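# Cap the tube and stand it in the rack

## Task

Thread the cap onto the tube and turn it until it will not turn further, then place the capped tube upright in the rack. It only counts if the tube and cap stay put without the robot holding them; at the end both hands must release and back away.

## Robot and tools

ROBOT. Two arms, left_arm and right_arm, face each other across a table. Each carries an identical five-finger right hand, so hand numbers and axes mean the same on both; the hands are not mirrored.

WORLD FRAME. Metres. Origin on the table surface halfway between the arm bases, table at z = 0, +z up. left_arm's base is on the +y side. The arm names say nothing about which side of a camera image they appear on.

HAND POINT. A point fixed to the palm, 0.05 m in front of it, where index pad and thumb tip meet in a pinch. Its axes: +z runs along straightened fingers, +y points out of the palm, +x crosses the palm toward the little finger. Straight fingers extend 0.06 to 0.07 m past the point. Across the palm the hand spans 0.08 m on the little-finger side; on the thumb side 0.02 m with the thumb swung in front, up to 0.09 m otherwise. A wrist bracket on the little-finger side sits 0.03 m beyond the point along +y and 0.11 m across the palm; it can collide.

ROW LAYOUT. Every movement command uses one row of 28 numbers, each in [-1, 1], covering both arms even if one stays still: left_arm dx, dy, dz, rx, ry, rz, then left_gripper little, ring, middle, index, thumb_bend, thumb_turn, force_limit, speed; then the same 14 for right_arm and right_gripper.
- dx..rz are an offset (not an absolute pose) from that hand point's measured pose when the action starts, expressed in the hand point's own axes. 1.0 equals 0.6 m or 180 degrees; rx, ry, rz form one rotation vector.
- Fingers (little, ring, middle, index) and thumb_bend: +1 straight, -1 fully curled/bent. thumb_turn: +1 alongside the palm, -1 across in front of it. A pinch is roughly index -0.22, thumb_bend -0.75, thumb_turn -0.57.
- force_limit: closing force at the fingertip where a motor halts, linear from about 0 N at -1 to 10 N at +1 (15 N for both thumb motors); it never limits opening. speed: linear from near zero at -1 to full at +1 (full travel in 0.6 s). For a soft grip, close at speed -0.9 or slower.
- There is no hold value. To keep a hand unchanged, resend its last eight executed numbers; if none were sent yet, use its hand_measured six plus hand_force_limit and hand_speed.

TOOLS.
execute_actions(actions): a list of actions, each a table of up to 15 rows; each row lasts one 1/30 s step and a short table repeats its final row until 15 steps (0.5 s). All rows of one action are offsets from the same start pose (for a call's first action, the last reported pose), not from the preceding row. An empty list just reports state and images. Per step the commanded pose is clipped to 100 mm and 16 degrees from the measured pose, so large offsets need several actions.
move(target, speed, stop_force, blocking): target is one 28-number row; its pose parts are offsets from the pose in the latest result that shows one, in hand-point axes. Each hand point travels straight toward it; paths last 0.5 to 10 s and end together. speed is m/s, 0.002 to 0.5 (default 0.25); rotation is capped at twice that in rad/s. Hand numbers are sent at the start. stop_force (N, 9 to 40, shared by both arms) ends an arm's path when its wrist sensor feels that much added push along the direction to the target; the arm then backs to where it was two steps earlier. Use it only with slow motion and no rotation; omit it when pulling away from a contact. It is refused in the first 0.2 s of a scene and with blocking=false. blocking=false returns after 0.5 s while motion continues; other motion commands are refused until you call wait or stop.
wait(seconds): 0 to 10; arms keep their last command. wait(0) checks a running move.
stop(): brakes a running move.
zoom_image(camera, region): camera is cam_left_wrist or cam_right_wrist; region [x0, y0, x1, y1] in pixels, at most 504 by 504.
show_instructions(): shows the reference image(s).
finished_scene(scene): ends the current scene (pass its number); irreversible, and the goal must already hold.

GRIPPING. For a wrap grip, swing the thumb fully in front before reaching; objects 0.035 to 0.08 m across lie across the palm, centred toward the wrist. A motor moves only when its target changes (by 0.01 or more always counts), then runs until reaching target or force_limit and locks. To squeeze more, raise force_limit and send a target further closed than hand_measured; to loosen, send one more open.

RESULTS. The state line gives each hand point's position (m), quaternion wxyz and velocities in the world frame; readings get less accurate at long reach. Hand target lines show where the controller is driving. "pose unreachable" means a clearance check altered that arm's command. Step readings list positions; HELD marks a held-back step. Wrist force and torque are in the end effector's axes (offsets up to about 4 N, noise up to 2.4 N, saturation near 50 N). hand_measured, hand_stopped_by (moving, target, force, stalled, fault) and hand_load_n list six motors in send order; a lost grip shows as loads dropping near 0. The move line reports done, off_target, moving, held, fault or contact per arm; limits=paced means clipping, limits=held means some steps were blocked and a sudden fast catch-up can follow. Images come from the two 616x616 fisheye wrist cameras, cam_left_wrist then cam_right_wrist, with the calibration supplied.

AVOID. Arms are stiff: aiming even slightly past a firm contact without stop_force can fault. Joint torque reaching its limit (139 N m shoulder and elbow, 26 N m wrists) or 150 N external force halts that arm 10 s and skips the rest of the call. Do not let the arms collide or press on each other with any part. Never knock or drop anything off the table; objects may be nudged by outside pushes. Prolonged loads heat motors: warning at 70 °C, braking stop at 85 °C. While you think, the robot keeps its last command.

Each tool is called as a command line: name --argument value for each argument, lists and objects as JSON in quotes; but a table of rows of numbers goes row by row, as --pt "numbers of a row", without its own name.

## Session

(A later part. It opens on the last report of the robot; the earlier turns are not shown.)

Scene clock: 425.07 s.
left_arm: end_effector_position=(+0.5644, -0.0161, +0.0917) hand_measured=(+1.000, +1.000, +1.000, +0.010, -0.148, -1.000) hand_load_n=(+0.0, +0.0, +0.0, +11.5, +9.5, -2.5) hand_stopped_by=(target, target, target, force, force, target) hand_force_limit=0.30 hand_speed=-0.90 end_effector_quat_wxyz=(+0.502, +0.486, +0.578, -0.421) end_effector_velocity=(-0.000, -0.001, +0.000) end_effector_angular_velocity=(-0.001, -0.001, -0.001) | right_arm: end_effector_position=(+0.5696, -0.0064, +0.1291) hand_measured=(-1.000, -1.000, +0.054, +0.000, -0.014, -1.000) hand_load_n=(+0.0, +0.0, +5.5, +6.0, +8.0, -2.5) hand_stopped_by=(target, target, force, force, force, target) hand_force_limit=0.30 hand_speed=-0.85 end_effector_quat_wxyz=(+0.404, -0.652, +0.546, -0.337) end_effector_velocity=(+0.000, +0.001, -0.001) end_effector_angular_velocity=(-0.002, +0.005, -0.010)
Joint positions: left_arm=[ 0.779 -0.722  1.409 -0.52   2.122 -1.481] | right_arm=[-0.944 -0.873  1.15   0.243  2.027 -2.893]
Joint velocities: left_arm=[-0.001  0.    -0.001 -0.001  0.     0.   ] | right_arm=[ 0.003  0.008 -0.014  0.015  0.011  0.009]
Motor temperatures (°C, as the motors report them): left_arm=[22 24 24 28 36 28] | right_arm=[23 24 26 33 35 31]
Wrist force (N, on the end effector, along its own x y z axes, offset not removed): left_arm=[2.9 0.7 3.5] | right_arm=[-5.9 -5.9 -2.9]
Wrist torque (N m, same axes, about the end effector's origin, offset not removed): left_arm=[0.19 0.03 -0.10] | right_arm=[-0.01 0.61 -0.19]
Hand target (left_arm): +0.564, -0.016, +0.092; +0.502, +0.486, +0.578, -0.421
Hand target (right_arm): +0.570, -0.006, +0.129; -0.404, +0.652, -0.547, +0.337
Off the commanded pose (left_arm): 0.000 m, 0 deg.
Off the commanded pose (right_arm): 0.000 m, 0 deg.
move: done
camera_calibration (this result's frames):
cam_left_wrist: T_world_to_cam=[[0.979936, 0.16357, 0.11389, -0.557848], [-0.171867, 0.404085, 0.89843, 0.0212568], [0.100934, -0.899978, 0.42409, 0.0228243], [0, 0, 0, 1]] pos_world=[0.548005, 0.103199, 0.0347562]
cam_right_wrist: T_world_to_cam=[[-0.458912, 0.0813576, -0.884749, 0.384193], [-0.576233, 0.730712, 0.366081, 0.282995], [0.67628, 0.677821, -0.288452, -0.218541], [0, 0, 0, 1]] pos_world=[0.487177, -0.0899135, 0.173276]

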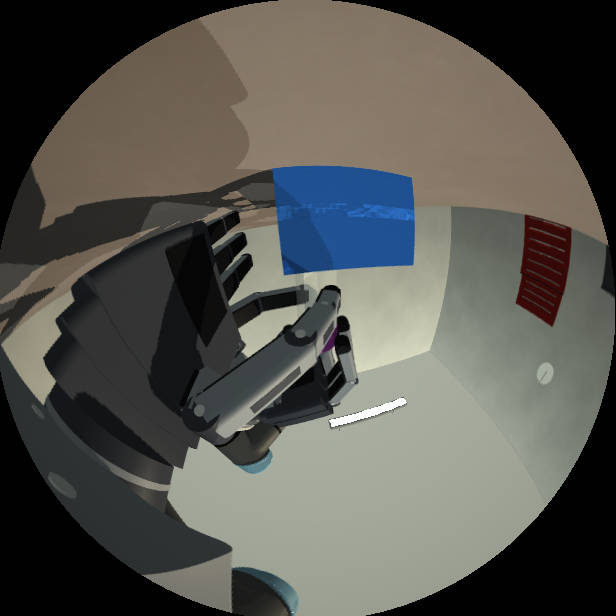

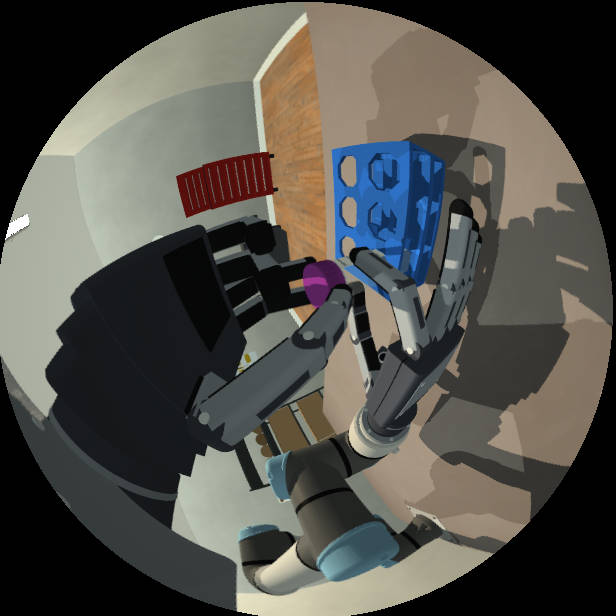

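Now descending. Repeat twice.

move --target '[0,0,0,0,0,0,1,1,1,-0.35,-0.55,-1,0.3,-0.9,0.0193,0.0080,-0.0184,0,-0.397,-0.1996,-1,-1,0.2,0.18,0.1,-1,0.3,1]' --speed 0.4

move --target '[0,0,0,0,0,0,1,1,1,-0.35,-0.55,-1,0.3,-0.9,0,0,0,0,0,0,-1,-1,-0.3,-0.3,-0.4,-1,0.3,-0.85]'

move --target '[0,0,0,0,0,0,1,1,1,-0.35,-0.55,-1,0.3,-0.9,0.004,-0.0057,0.0132,0,0.1985,0.0998,-1,-1,-0.3,-0.3,-0.4,-1,0.3,-0.85]' --speed 0.33

move --target '[0,0,0,0,0,0,1,1,1,-0.35,-0.55,-1,0.3,-0.9,0.004,-0.0057,0.0132,0,0.1985,0.0998,-1,-1,-0.3,-0.3,-0.4,-1,0.3,-0.85]' --speed 0.33

move --target '[0,0,0,0,0,0,1,1,1,-0.35,-0.55,-1,0.3,-0.9,0.0193,0.0088,-0.018,0,-0.397,-0.1996,-1,-1,0.2,0.18,0.1,-1,0.3,1]' --speed 0.4

move --target '[0,0,0,0,0,0,1,1,1,-0.35,-0.55,-1,0.3,-0.9,0,0,0,0,0,0,-1,-1,-0.3,-0.3,-0.4,-1,0.3,-0.85]'

move --target '[0,0,0,0,0,0,1,1,1,-0.35,-0.55,-1,0.3,-0.9,0.004,-0.0057,0.0132,0,0.1985,0.0998,-1,-1,-0.3,-0.3,-0.4,-1,0.3,-0.85]' --speed 0.33

move --target '[0,0,0,0,0,0,1,1,1,-0.35,-0.55,-1,0.3,-0.9,0.004,-0.0057,0.0132,0,0.1985,0.0998,-1,-1,-0.3,-0.3,-0.4,-1,0.3,-0.85]' --speed 0.33

zoom_image --camera "cam_right_wrist" --region '[290,210,430,350]'

Scene clock: 451.10 s.
left_arm: end_effector_position=(+0.5644, -0.0161, +0.0917) hand_measured=(+1.000, +1.000, +1.000, +0.010, -0.148, -1.000) hand_load_n=(+0.0, +0.0, +0.0, +11.0, +9.0, -2.0) hand_stopped_by=(target, target, target, force, force, target) hand_force_limit=0.30 hand_speed=-0.90 end_effector_quat_wxyz=(+0.502, +0.486, +0.578, -0.421) end_effector_velocity=(+0.001, +0.001, +0.000) end_effector_angular_velocity=(-0.000, -0.001, +0.001) | right_arm: end_effector_position=(+0.5599, -0.0199, +0.1301) hand_measured=(-1.000, -1.000, +0.200, +0.180, +0.100, -1.000) hand_load_n=(+0.0, +0.0, +0.0, +0.0, +0.0, +0.0) hand_stopped_by=(target, target, target, target, target, target) hand_force_limit=0.30 hand_speed=1.00 end_effector_quat_wxyz=(-0.527, +0.850, +0.002, +0.002) end_effector_velocity=(+0.000, +0.000, +0.000) end_effector_angular_velocity=(-0.008, +0.005, +0.012)
Joint positions: left_arm=[ 0.779 -0.722  1.409 -0.52   2.122 -1.481] | right_arm=[-1.308 -0.568  0.673  0.886  0.56  -4.061]
Joint velocities: left_arm=[ 0.001 -0.    -0.    -0.    -0.001  0.   ] | right_arm=[ 0.001  0.021 -0.038  0.044 -0.001 -0.023]
Motor temperatures (°C, as the motors report them): left_arm=[22 24 24 28 36 28] | right_arm=[23 24 26 33 35 31]
Wrist force (N, on the end effector, along its own x y z axes, offset not removed): left_arm=[-2.6 -1.7 0.0] | right_arm=[-2.3 1.0 3.7]
Wrist torque (N m, same axes, about the end effector's origin, offset not removed): left_arm=[0.10 0.38 -0.35] | right_arm=[-0.18 0.22 -0.14]
Hand target (left_arm): +0.564, -0.016, +0.092; +0.502, +0.486, +0.578, -0.421
Hand target (right_arm): +0.560, -0.020, +0.130; -0.527, +0.850, +0.002, +0.001
Off the commanded pose (left_arm): 0.000 m, 0 deg.
Off the commanded pose (right_arm): 0.000 m, 0 deg.
move: done
camera_calibration (this result's frames):
cam_left_wrist: T_world_to_cam=[[0.979936, 0.163569, 0.113891, -0.557848], [-0.171867, 0.404086, 0.89843, 0.0212569], [0.100934, -0.899978, 0.42409, 0.0228244], [0, 0, 0, 1]] pos_world=[0.548005, 0.103199, 0.0347563]
cam_right_wrist: T_world_to_cam=[[-0.154756, -0.435646, -0.886715, 0.201382], [-0.823045, -0.439617, 0.35963, 0.402588], [-0.546486, 0.785461, -0.290523, 0.484459], [0, 0, 0, 1]] pos_world=[0.627264, -0.115808, 0.174532]

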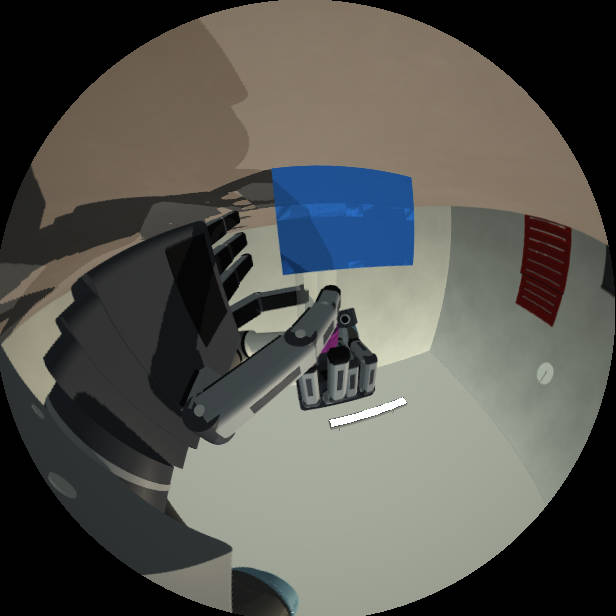

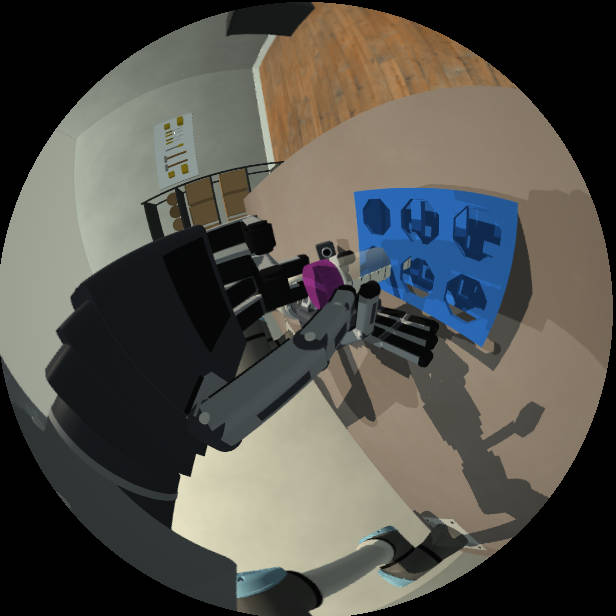

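Scene clock: 452.27 s.
left_arm: end_effector_position=(+0.5644, -0.0161, +0.0917) hand_measured=(+1.000, +1.000, +1.000, +0.010, -0.148, -1.000) hand_load_n=(+0.0, +0.0, +0.0, +14.0, +8.0, +0.0) hand_stopped_by=(target, target, target, force, force, target) hand_force_limit=0.30 hand_speed=-0.90 end_effector_quat_wxyz=(+0.502, +0.486, +0.578, -0.421) end_effector_velocity=(+0.001, +0.001, +0.000) end_effector_angular_velocity=(-0.000, -0.000, +0.002) | right_arm: end_effector_position=(+0.5598, -0.0199, +0.1301) hand_measured=(-1.000, -1.000, +0.054, +0.008, -0.018, -1.000) hand_load_n=(+0.0, +0.0, +7.0, +7.5, +9.5, -1.0) hand_stopped_by=(target, target, force, force, force, target) hand_force_limit=0.30 hand_speed=-0.85 end_effector_quat_wxyz=(-0.527, +0.850, +0.002, +0.002) end_effector_velocity=(-0.000, -0.000, -0.001) end_effector_angular_velocity=(-0.001, +0.001, -0.001)
Joint positions: left_arm=[ 0.779 -0.722  1.409 -0.52   2.122 -1.481] | right_arm=[-1.308 -0.568  0.673  0.886  0.56  -4.061]
Joint velocities: left_arm=[ 0.001  0.    -0.    -0.001 -0.001 -0.   ] | right_arm=[-0.    -0.     0.001 -0.     0.     0.   ]
Motor temperatures (°C, as the motors report them): left_arm=[22 24 24 28 36 28] | right_arm=[23 24 26 33 35 31]
Wrist force (N, on the end effector, along its own x y z axes, offset not removed): left_arm=[0.4 -2.3 5.6] | right_arm=[1.2 0.8 6.9]
Wrist torque (N m, same axes, about the end effector's origin, offset not removed): left_arm=[-0.24 0.07 -0.04] | right_arm=[0.43 -0.11 0.27]
Hand target (left_arm): +0.564, -0.016, +0.092; +0.502, +0.486, +0.578, -0.421
Hand target (right_arm): +0.560, -0.020, +0.130; -0.527, +0.850, +0.002, +0.002
Off the commanded pose (left_arm): 0.000 m, 0 deg.
Off the commanded pose (right_arm): 0.000 m, 0 deg.
move: done
camera_calibration (this result's frames):
cam_left_wrist: T_world_to_cam=[[0.979936, 0.163569, 0.113891, -0.557848], [-0.171867, 0.404086, 0.89843, 0.021257], [0.100934, -0.899978, 0.42409, 0.0228244], [0, 0, 0, 1]] pos_world=[0.548005, 0.103199, 0.0347562]
cam_right_wrist: T_world_to_cam=[[-0.154698, -0.435614, -0.886741, 0.201373], [-0.823024, -0.439695, 0.359584, 0.402571], [-0.546535, 0.785435, -0.290501, 0.484445], [0, 0, 0, 1]] pos_world=[0.627244, -0.11577, 0.174539]

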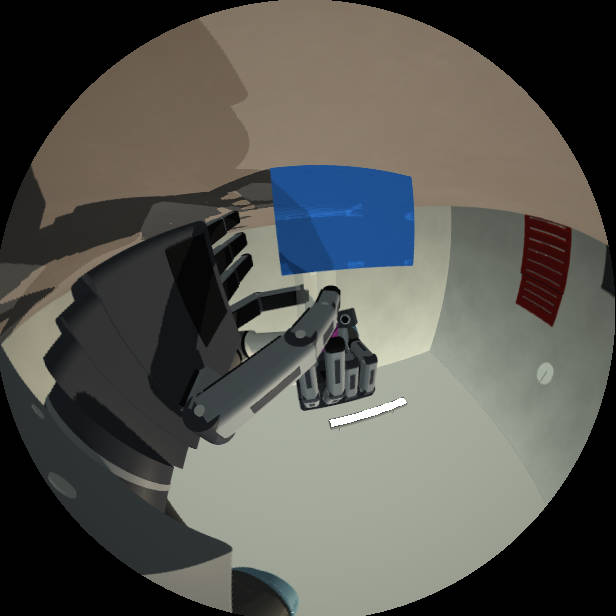

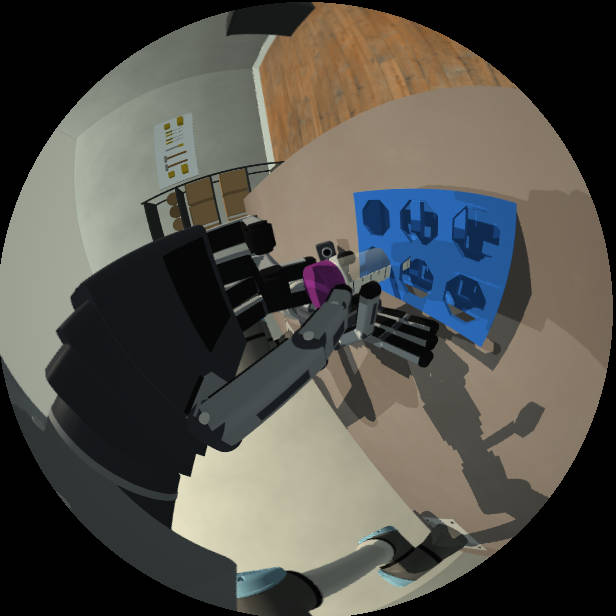

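Scene clock: 453.87 s.
left_arm: end_effector_position=(+0.5644, -0.0161, +0.0917) hand_measured=(+1.000, +1.000, +1.000, +0.010, -0.148, -1.000) hand_load_n=(+0.0, +0.0, +0.0, +12.5, +8.5, -1.5) hand_stopped_by=(target, target, target, force, force, target) hand_force_limit=0.30 hand_speed=-0.90 end_effector_quat_wxyz=(+0.502, +0.486, +0.578, -0.421) end_effector_velocity=(+0.000, +0.000, -0.000) end_effector_angular_velocity=(-0.000, +0.000, +0.000) | right_arm: end_effector_position=(+0.5620, -0.0114, +0.1295) hand_measured=(-1.000, -1.000, +0.054, +0.008, -0.018, -1.000) hand_load_n=(+0.0, +0.0, +8.5, +6.5, +8.0, -2.0) hand_stopped_by=(target, target, force, force, force, target) hand_force_limit=0.30 hand_speed=-0.85 end_effector_quat_wxyz=(+0.496, -0.799, +0.289, -0.180) end_effector_velocity=(+0.001, +0.000, +0.000) end_effector_angular_velocity=(-0.001, -0.005, -0.013)
Joint positions: left_arm=[ 0.779 -0.722  1.409 -0.52   2.122 -1.481] | right_arm=[-1.175 -0.942  1.263  0.174  1.203 -3.335]
Joint velocities: left_arm=[ 0.  0.  0. -0.  0. -0.] | right_arm=[ 0.004 -0.003  0.004 -0.008  0.016  0.006]
Motor temperatures (°C, as the motors report them): left_arm=[22 24 24 28 36 28] | right_arm=[23 24 26 33 35 31]
Wrist force (N, on the end effector, along its own x y z axes, offset not removed): left_arm=[0.7 -3.0 1.9] | right_arm=[-3.8 -13.3 1.3]
Wrist torque (N m, same axes, about the end effector's origin, offset not removed): left_arm=[0.17 0.58 -0.31] | right_arm=[-0.31 0.21 -0.21]
Hand target (left_arm): +0.564, -0.016, +0.092; +0.502, +0.486, +0.578, -0.421
Hand target (right_arm): +0.562, -0.011, +0.129; -0.496, +0.799, -0.290, +0.180
Off the commanded pose (left_arm): 0.000 m, 0 deg.
Off the commanded pose (right_arm): 0.000 m, 0 deg.
move: done
camera_calibration (this result's frames):
cam_left_wrist: T_world_to_cam=[[0.979937, 0.163568, 0.113884, -0.557847], [-0.17186, 0.404077, 0.898435, 0.0212541], [0.100938, -0.899982, 0.424081, 0.0228254], [0, 0, 0, 1]] pos_world=[0.548003, 0.1032, 0.0347546]
cam_right_wrist: T_world_to_cam=[[-0.400594, -0.232385, -0.886297, 0.345277], [-0.912426, 0.189526, 0.36271, 0.465338], [0.0836881, 0.95398, -0.287957, 0.126153], [0, 0, 0, 1]] pos_world=[0.552345, -0.128304, 0.173561]

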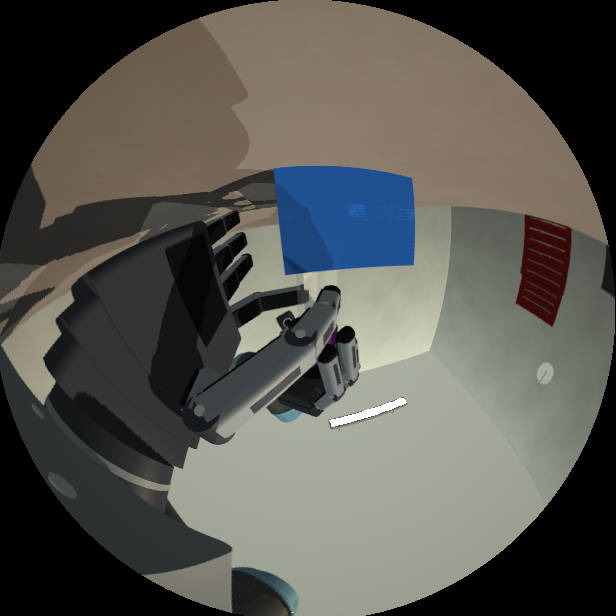

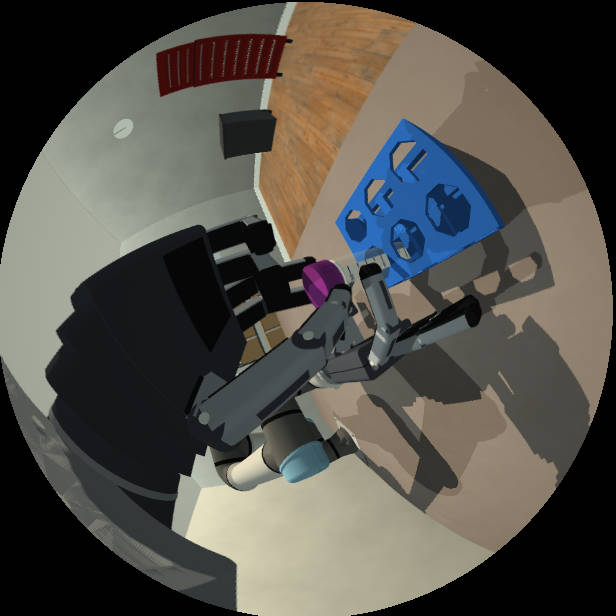

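Scene clock: 455.47 s.
left_arm: end_effector_position=(+0.5644, -0.0161, +0.0917) hand_measured=(+1.000, +1.000, +1.000, +0.010, -0.148, -1.000) hand_load_n=(+0.0, +0.0, +0.0, +12.5, +9.0, -1.0) hand_stopped_by=(target, target, target, force, force, target) hand_force_limit=0.30 hand_speed=-0.90 end_effector_quat_wxyz=(+0.502, +0.486, +0.578, -0.421) end_effector_velocity=(+0.000, +0.000, -0.000) end_effector_angular_velocity=(+0.001, +0.001, +0.001) | right_arm: end_effector_position=(+0.5694, -0.0063, +0.1289) hand_measured=(-1.000, -1.000, +0.054, +0.008, -0.018, -1.000) hand_load_n=(+0.0, +0.0, +9.0, +5.0, +7.5, -1.5) hand_stopped_by=(target, target, force, force, force, target) hand_force_limit=0.30 hand_speed=-0.85 end_effector_quat_wxyz=(+0.405, -0.652, +0.546, -0.337) end_effector_velocity=(+0.001, -0.000, -0.001) end_effector_angular_velocity=(-0.003, +0.003, -0.013)
Joint positions: left_arm=[ 0.779 -0.722  1.409 -0.52   2.122 -1.481] | right_arm=[-0.944 -0.874  1.152  0.24   2.025 -2.893]
Joint velocities: left_arm=[ 0.     0.     0.001  0.    -0.001 -0.   ] | right_arm=[ 0.003  0.008 -0.013  0.013  0.014  0.009]
Motor temperatures (°C, as the motors report them): left_arm=[22 24 24 28 36 28] | right_arm=[23 24 26 33 35 31]
Wrist force (N, on the end effector, along its own x y z axes, offset not removed): left_arm=[-1.3 0.0 1.1] | right_arm=[-3.2 -12.2 -0.5]
Wrist torque (N m, same axes, about the end effector's origin, offset not removed): left_arm=[0.29 0.65 -0.16] | right_arm=[-0.17 0.13 -0.02]
Hand target (left_arm): +0.564, -0.016, +0.092; +0.502, +0.486, +0.578, -0.421
Hand target (right_arm): +0.570, -0.006, +0.129; -0.405, +0.652, -0.546, +0.337
Off the commanded pose (left_arm): 0.000 m, 0 deg.
Off the commanded pose (right_arm): 0.000 m, 0 deg.
move: done
camera_calibration (this result's frames):
cam_left_wrist: T_world_to_cam=[[0.97994, 0.163549, 0.113883, -0.55784], [-0.171851, 0.404082, 0.898435, 0.0212505], [0.100921, -0.899983, 0.424082, 0.0228296], [0, 0, 0, 1]] pos_world=[0.547998, 0.103194, 0.0347546]
cam_right_wrist: T_world_to_cam=[[-0.4583, 0.0819033, -0.885016, 0.383645], [-0.577281, 0.729689, 0.36647, 0.283438], [0.675801, 0.678857, -0.287135, -0.218465], [0, 0, 0, 1]] pos_world=[0.487087, -0.0899369, 0.172932]

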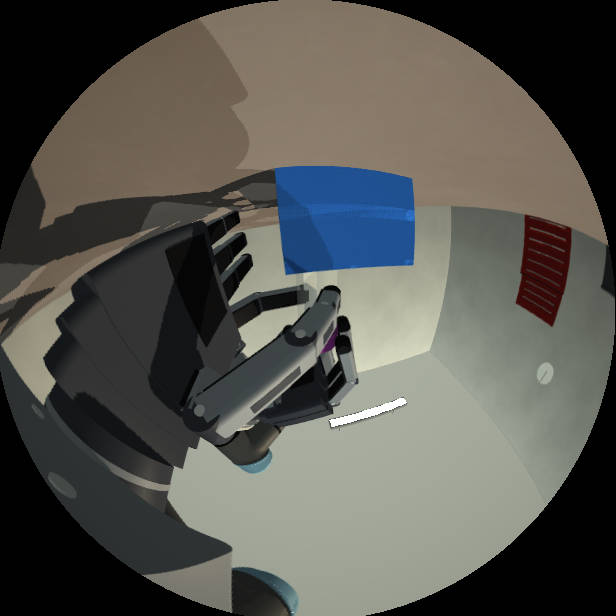

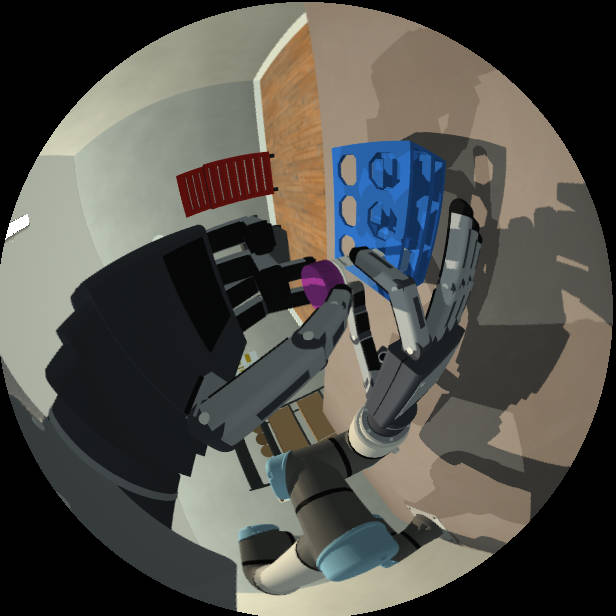

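Scene clock: 457.97 s.
left_arm: end_effector_position=(+0.5644, -0.0161, +0.0917) hand_measured=(+1.000, +1.000, +1.000, +0.010, -0.148, -1.000) hand_load_n=(+0.0, +0.0, +0.0, +11.0, +9.0, -2.0) hand_stopped_by=(target, target, target, force, force, target) hand_force_limit=0.30 hand_speed=-0.90 end_effector_quat_wxyz=(+0.502, +0.486, +0.578, -0.421) end_effector_velocity=(+0.001, -0.000, +0.001) end_effector_angular_velocity=(-0.001, -0.001, +0.001) | right_arm: end_effector_position=(+0.5597, -0.0198, +0.1294) hand_measured=(-1.000, -1.000, +0.200, +0.180, +0.100, -1.000) hand_load_n=(+0.0, +0.0, +0.0, +0.0, +0.0, +0.0) hand_stopped_by=(target, target, target, target, target, target) hand_force_limit=0.30 hand_speed=1.00 end_effector_quat_wxyz=(-0.528, +0.849, +0.002, +0.002) end_effector_velocity=(+0.000, +0.001, -0.000) end_effector_angular_velocity=(-0.009, +0.006, +0.012)
Joint positions: left_arm=[ 0.779 -0.722  1.409 -0.52   2.122 -1.481] | right_arm=[-1.308 -0.568  0.676  0.884  0.558 -4.061]
Joint velocities: left_arm=[ 0.     0.    -0.001 -0.001 -0.001 -0.   ] | right_arm=[ 0.002  0.022 -0.039  0.044 -0.    -0.023]
Motor temperatures (°C, as the motors report them): left_arm=[22 24 24 28 36 28] | right_arm=[23 24 26 33 35 31]
Wrist force (N, on the end effector, along its own x y z axes, offset not removed): left_arm=[-2.0 -0.4 0.6] | right_arm=[-0.2 -2.4 2.6]
Wrist torque (N m, same axes, about the end effector's origin, offset not removed): left_arm=[-0.13 0.30 -0.23] | right_arm=[-0.38 -0.12 0.08]
Hand target (left_arm): +0.564, -0.016, +0.092; +0.502, +0.486, +0.578, -0.421
Hand target (right_arm): +0.560, -0.020, +0.129; -0.527, +0.850, +0.003, +0.001
Off the commanded pose (left_arm): 0.000 m, 0 deg.
Off the commanded pose (right_arm): 0.000 m, 0 deg.
move: done
camera_calibration (this result's frames):
cam_left_wrist: T_world_to_cam=[[0.97994, 0.163549, 0.113883, -0.55784], [-0.171851, 0.404082, 0.898435, 0.0212503], [0.10092, -0.899983, 0.424082, 0.0228295], [0, 0, 0, 1]] pos_world=[0.547998, 0.103194, 0.0347547]
cam_right_wrist: T_world_to_cam=[[-0.153605, -0.434782, -0.887339, 0.200203], [-0.822871, -0.440887, 0.358472, 0.402823], [-0.547073, 0.785228, -0.290047, 0.484354], [0, 0, 0, 1]] pos_world=[0.627201, -0.115684, 0.173732]

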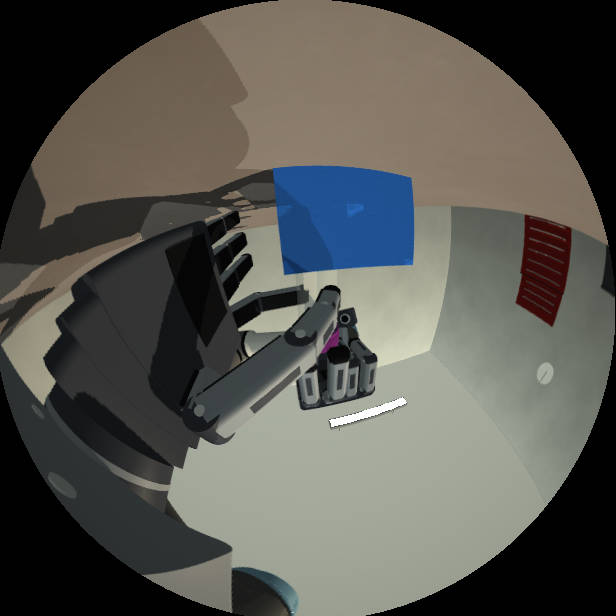

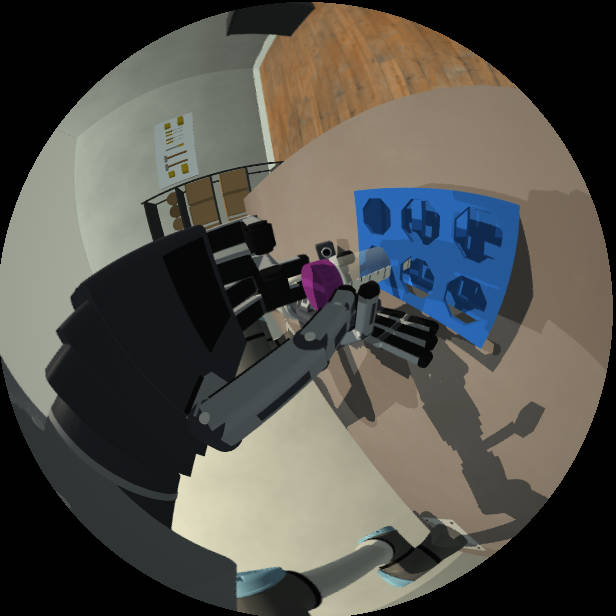

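Scene clock: 459.07 s.
left_arm: end_effector_position=(+0.5644, -0.0161, +0.0917) hand_measured=(+1.000, +1.000, +1.000, +0.010, -0.148, -1.000) hand_load_n=(+0.0, +0.0, +0.0, +13.5, +7.5, -1.0) hand_stopped_by=(target, target, target, force, force, target) hand_force_limit=0.30 hand_speed=-0.90 end_effector_quat_wxyz=(+0.502, +0.486, +0.578, -0.421) end_effector_velocity=(-0.000, -0.000, -0.000) end_effector_angular_velocity=(+0.001, +0.000, +0.000) | right_arm: end_effector_position=(+0.5597, -0.0198, +0.1294) hand_measured=(-1.000, -1.000, +0.054, +0.000, -0.008, -1.000) hand_load_n=(+0.0, +0.0, +6.0, +8.0, +9.5, -1.0) hand_stopped_by=(target, target, force, force, force, target) hand_force_limit=0.30 hand_speed=-0.85 end_effector_quat_wxyz=(-0.528, +0.849, +0.002, +0.002) end_effector_velocity=(+0.000, -0.000, -0.001) end_effector_angular_velocity=(-0.000, -0.001, +0.001)
Joint positions: left_arm=[ 0.779 -0.722  1.409 -0.52   2.122 -1.481] | right_arm=[-1.308 -0.568  0.676  0.884  0.558 -4.061]
Joint velocities: left_arm=[-0.     0.    -0.     0.001 -0.001  0.   ] | right_arm=[-0.     0.     0.001 -0.001  0.    -0.002]
Motor temperatures (°C, as the motors report them): left_arm=[22 24 24 28 36 28] | right_arm=[23 24 26 33 35 31]
Wrist force (N, on the end effector, along its own x y z axes, offset not removed): left_arm=[1.0 -1.8 2.9] | right_arm=[-1.3 -5.2 1.0]
Wrist torque (N m, same axes, about the end effector's origin, offset not removed): left_arm=[0.08 -0.02 -0.22] | right_arm=[-0.10 0.38 0.04]
Hand target (left_arm): +0.564, -0.016, +0.092; +0.502, +0.486, +0.578, -0.421
Hand target (right_arm): +0.560, -0.020, +0.129; -0.528, +0.849, +0.002, +0.002
Off the commanded pose (left_arm): 0.000 m, 0 deg.
Off the commanded pose (right_arm): 0.000 m, 0 deg.
move: done
camera_calibration (this result's frames):
cam_left_wrist: T_world_to_cam=[[0.97994, 0.163549, 0.113883, -0.55784], [-0.171851, 0.404082, 0.898435, 0.0212504], [0.100921, -0.899983, 0.424082, 0.0228295], [0, 0, 0, 1]] pos_world=[0.547998, 0.103194, 0.0347546]
cam_right_wrist: T_world_to_cam=[[-0.153564, -0.434768, -0.887353, 0.2002], [-0.82285, -0.440946, 0.358448, 0.402803], [-0.547116, 0.785203, -0.290036, 0.48434], [0, 0, 0, 1]] pos_world=[0.62718, -0.11565, 0.17374]

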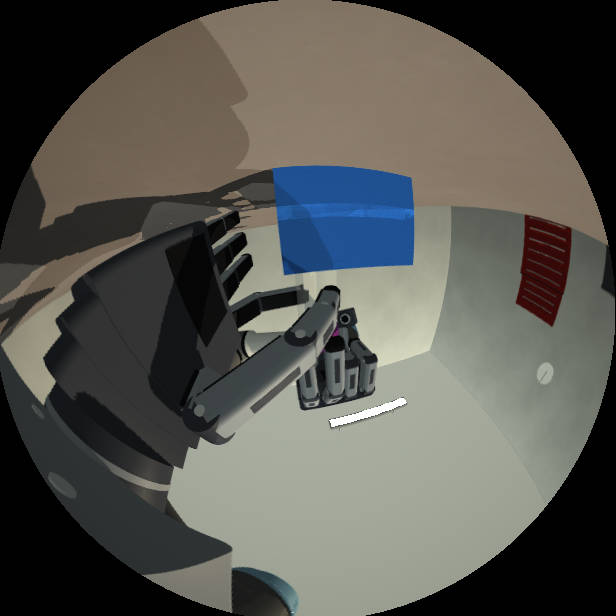

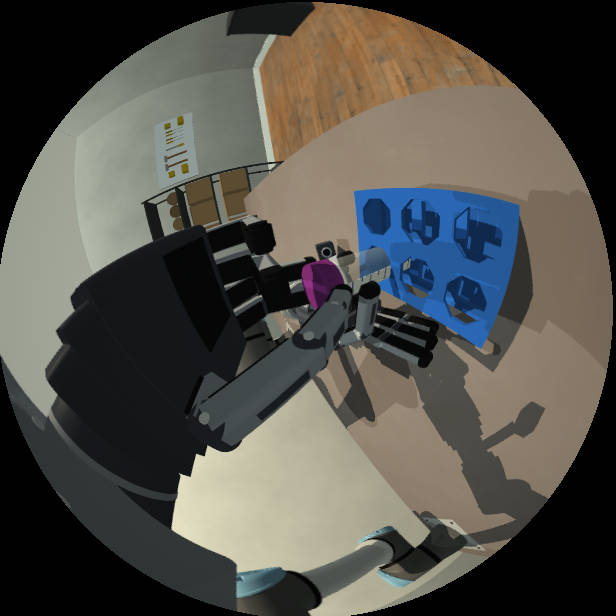

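Scene clock: 460.67 s.
left_arm: end_effector_position=(+0.5644, -0.0161, +0.0917) hand_measured=(+1.000, +1.000, +1.000, +0.010, -0.148, -1.000) hand_load_n=(+0.0, +0.0, +0.0, +13.0, +8.5, -1.0) hand_stopped_by=(target, target, target, force, force, target) hand_force_limit=0.30 hand_speed=-0.90 end_effector_quat_wxyz=(+0.502, +0.486, +0.578, -0.421) end_effector_velocity=(-0.001, -0.001, -0.000) end_effector_angular_velocity=(+0.000, +0.000, -0.001) | right_arm: end_effector_position=(+0.5619, -0.0113, +0.1287) hand_measured=(-1.000, -1.000, +0.054, +0.000, -0.008, -1.000) hand_load_n=(+0.0, +0.0, +6.0, +7.5, +9.0, -2.0) hand_stopped_by=(target, target, force, force, force, target) hand_force_limit=0.30 hand_speed=-0.85 end_effector_quat_wxyz=(+0.496, -0.799, +0.289, -0.180) end_effector_velocity=(-0.000, -0.000, -0.001) end_effector_angular_velocity=(-0.000, -0.000, -0.013)
Joint positions: left_arm=[ 0.779 -0.722  1.409 -0.52   2.122 -1.481] | right_arm=[-1.175 -0.942  1.266  0.171  1.201 -3.335]
Joint velocities: left_arm=[-0.002  0.     0.     0.    -0.     0.   ] | right_arm=[ 0.004 -0.002  0.006 -0.006  0.015  0.008]
Motor temperatures (°C, as the motors report them): left_arm=[22 24 24 28 36 28] | right_arm=[23 24 26 33 35 31]
Wrist force (N, on the end effector, along its own x y z axes, offset not removed): left_arm=[1.1 -4.5 2.1] | right_arm=[-1.9 -7.5 -0.1]
Wrist torque (N m, same axes, about the end effector's origin, offset not removed): left_arm=[-0.30 0.28 -0.24] | right_arm=[-0.04 0.06 -0.16]
Hand target (left_arm): +0.564, -0.016, +0.092; +0.502, +0.486, +0.578, -0.421
Hand target (right_arm): +0.562, -0.011, +0.129; -0.496, +0.798, -0.289, +0.180
Off the commanded pose (left_arm): 0.000 m, 0 deg.
Off the commanded pose (right_arm): 0.000 m, 0 deg.
move: done
camera_calibration (this result's frames):
cam_left_wrist: T_world_to_cam=[[0.97994, 0.163549, 0.113883, -0.55784], [-0.171851, 0.404082, 0.898435, 0.0212504], [0.10092, -0.899983, 0.424082, 0.0228295], [0, 0, 0, 1]] pos_world=[0.547998, 0.103194, 0.0347546]
cam_right_wrist: T_world_to_cam=[[-0.399661, -0.23178, -0.886876, 0.344156], [-0.912901, 0.188201, 0.362204, 0.465797], [0.0829596, 0.954389, -0.286809, 0.126124], [0, 0, 0, 1]] pos_world=[0.552309, -0.128267, 0.172684]

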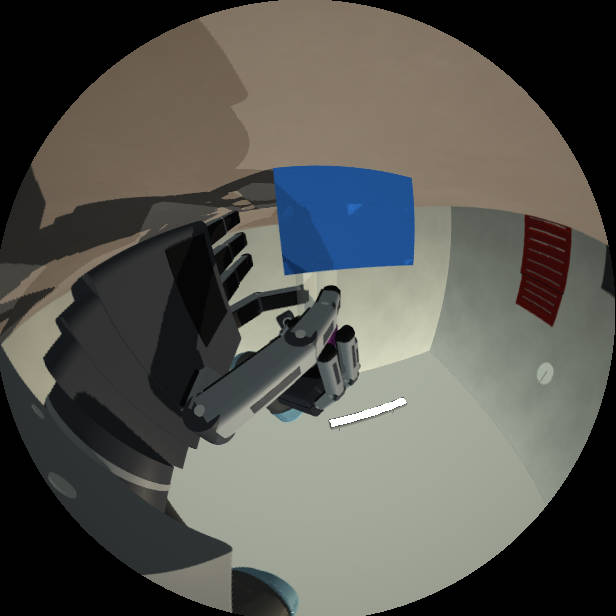

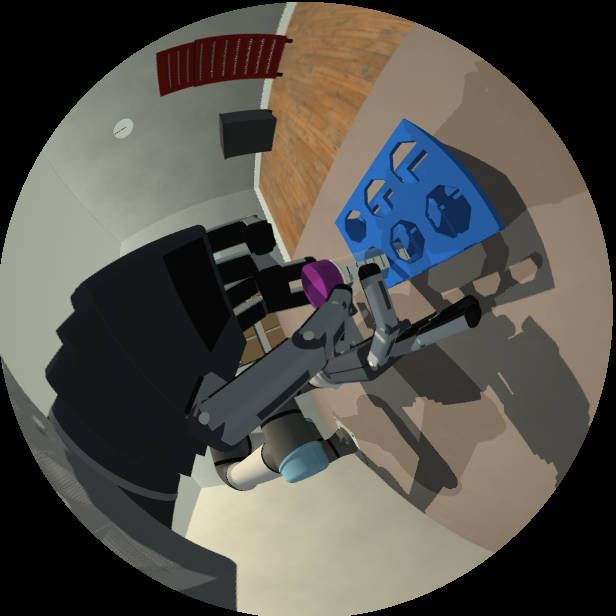

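Scene clock: 462.27 s.
left_arm: end_effector_position=(+0.5644, -0.0161, +0.0917) hand_measured=(+1.000, +1.000, +1.000, +0.010, -0.148, -1.000) hand_load_n=(+0.0, +0.0, +0.0, +13.0, +8.0, -1.0) hand_stopped_by=(target, target, target, force, force, target) hand_force_limit=0.30 hand_speed=-0.90 end_effector_quat_wxyz=(+0.502, +0.486, +0.578, -0.421) end_effector_velocity=(+0.000, +0.000, +0.000) end_effector_angular_velocity=(-0.001, -0.000, -0.000) | right_arm: end_effector_position=(+0.5693, -0.0062, +0.1282) hand_measured=(-1.000, -1.000, +0.054, +0.000, -0.008, -1.000) hand_load_n=(+0.0, +0.0, +7.0, +6.0, +8.0, -1.5) hand_stopped_by=(target, target, force, force, force, target) hand_force_limit=0.30 hand_speed=-0.85 end_effector_quat_wxyz=(+0.406, -0.652, +0.546, -0.337) end_effector_velocity=(+0.000, +0.000, +0.000) end_effector_angular_velocity=(-0.002, +0.003, -0.011)
Joint positions: left_arm=[ 0.779 -0.722  1.409 -0.52   2.122 -1.481] | right_arm=[-0.945 -0.875  1.155  0.236  2.024 -2.893]
Joint velocities: left_arm=[ 0.001  0.    -0.001 -0.     0.001 -0.   ] | right_arm=[ 0.003  0.007 -0.014  0.014  0.012  0.008]
Motor temperatures (°C, as the motors report them): left_arm=[22 24 24 28 36 28] | right_arm=[23 24 26 33 35 31]
Wrist force (N, on the end effector, along its own x y z axes, offset not removed): left_arm=[1.4 -2.7 1.9] | right_arm=[-1.5 -5.3 0.2]
Wrist torque (N m, same axes, about the end effector's origin, offset not removed): left_arm=[0.27 -0.10 0.05] | right_arm=[0.49 -0.23 0.20]
Hand target (left_arm): +0.564, -0.016, +0.092; +0.502, +0.486, +0.578, -0.421
Hand target (right_arm): +0.569, -0.006, +0.128; -0.405, +0.651, -0.546, +0.337
Off the commanded pose (left_arm): 0.000 m, 0 deg.
Off the commanded pose (right_arm): 0.000 m, 0 deg.
move: done
camera_calibration (this result's frames):
cam_left_wrist: T_world_to_cam=[[0.97994, 0.163549, 0.113882, -0.55784], [-0.171851, 0.404082, 0.898435, 0.0212503], [0.100921, -0.899983, 0.424082, 0.0228295], [0, 0, 0, 1]] pos_world=[0.547998, 0.103194, 0.0347546]
cam_right_wrist: T_world_to_cam=[[-0.457697, 0.0824387, -0.885278, 0.382625], [-0.578252, 0.728742, 0.366824, 0.284096], [0.67538, 0.679808, -0.285873, -0.218574], [0, 0, 0, 1]] pos_world=[0.487026, -0.0899877, 0.172032]

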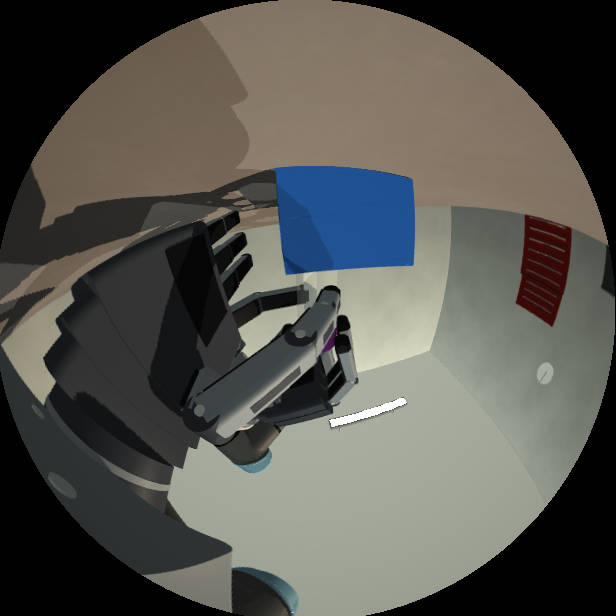

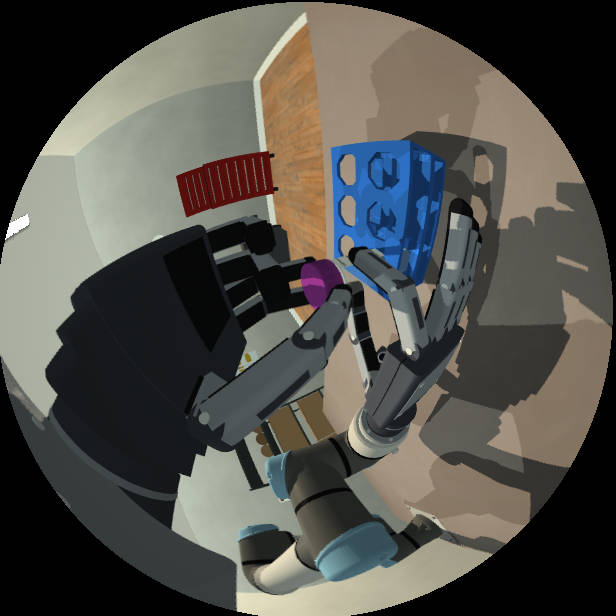

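Region (290, 210, 430, 350) of cam_right_wrist's 616x616 image, scaled by 3.600, with more detail than that image has.

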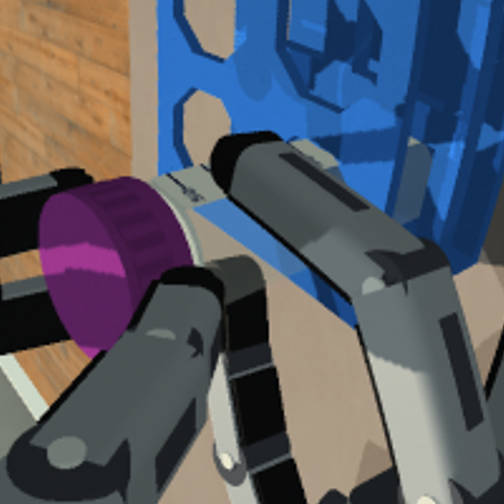

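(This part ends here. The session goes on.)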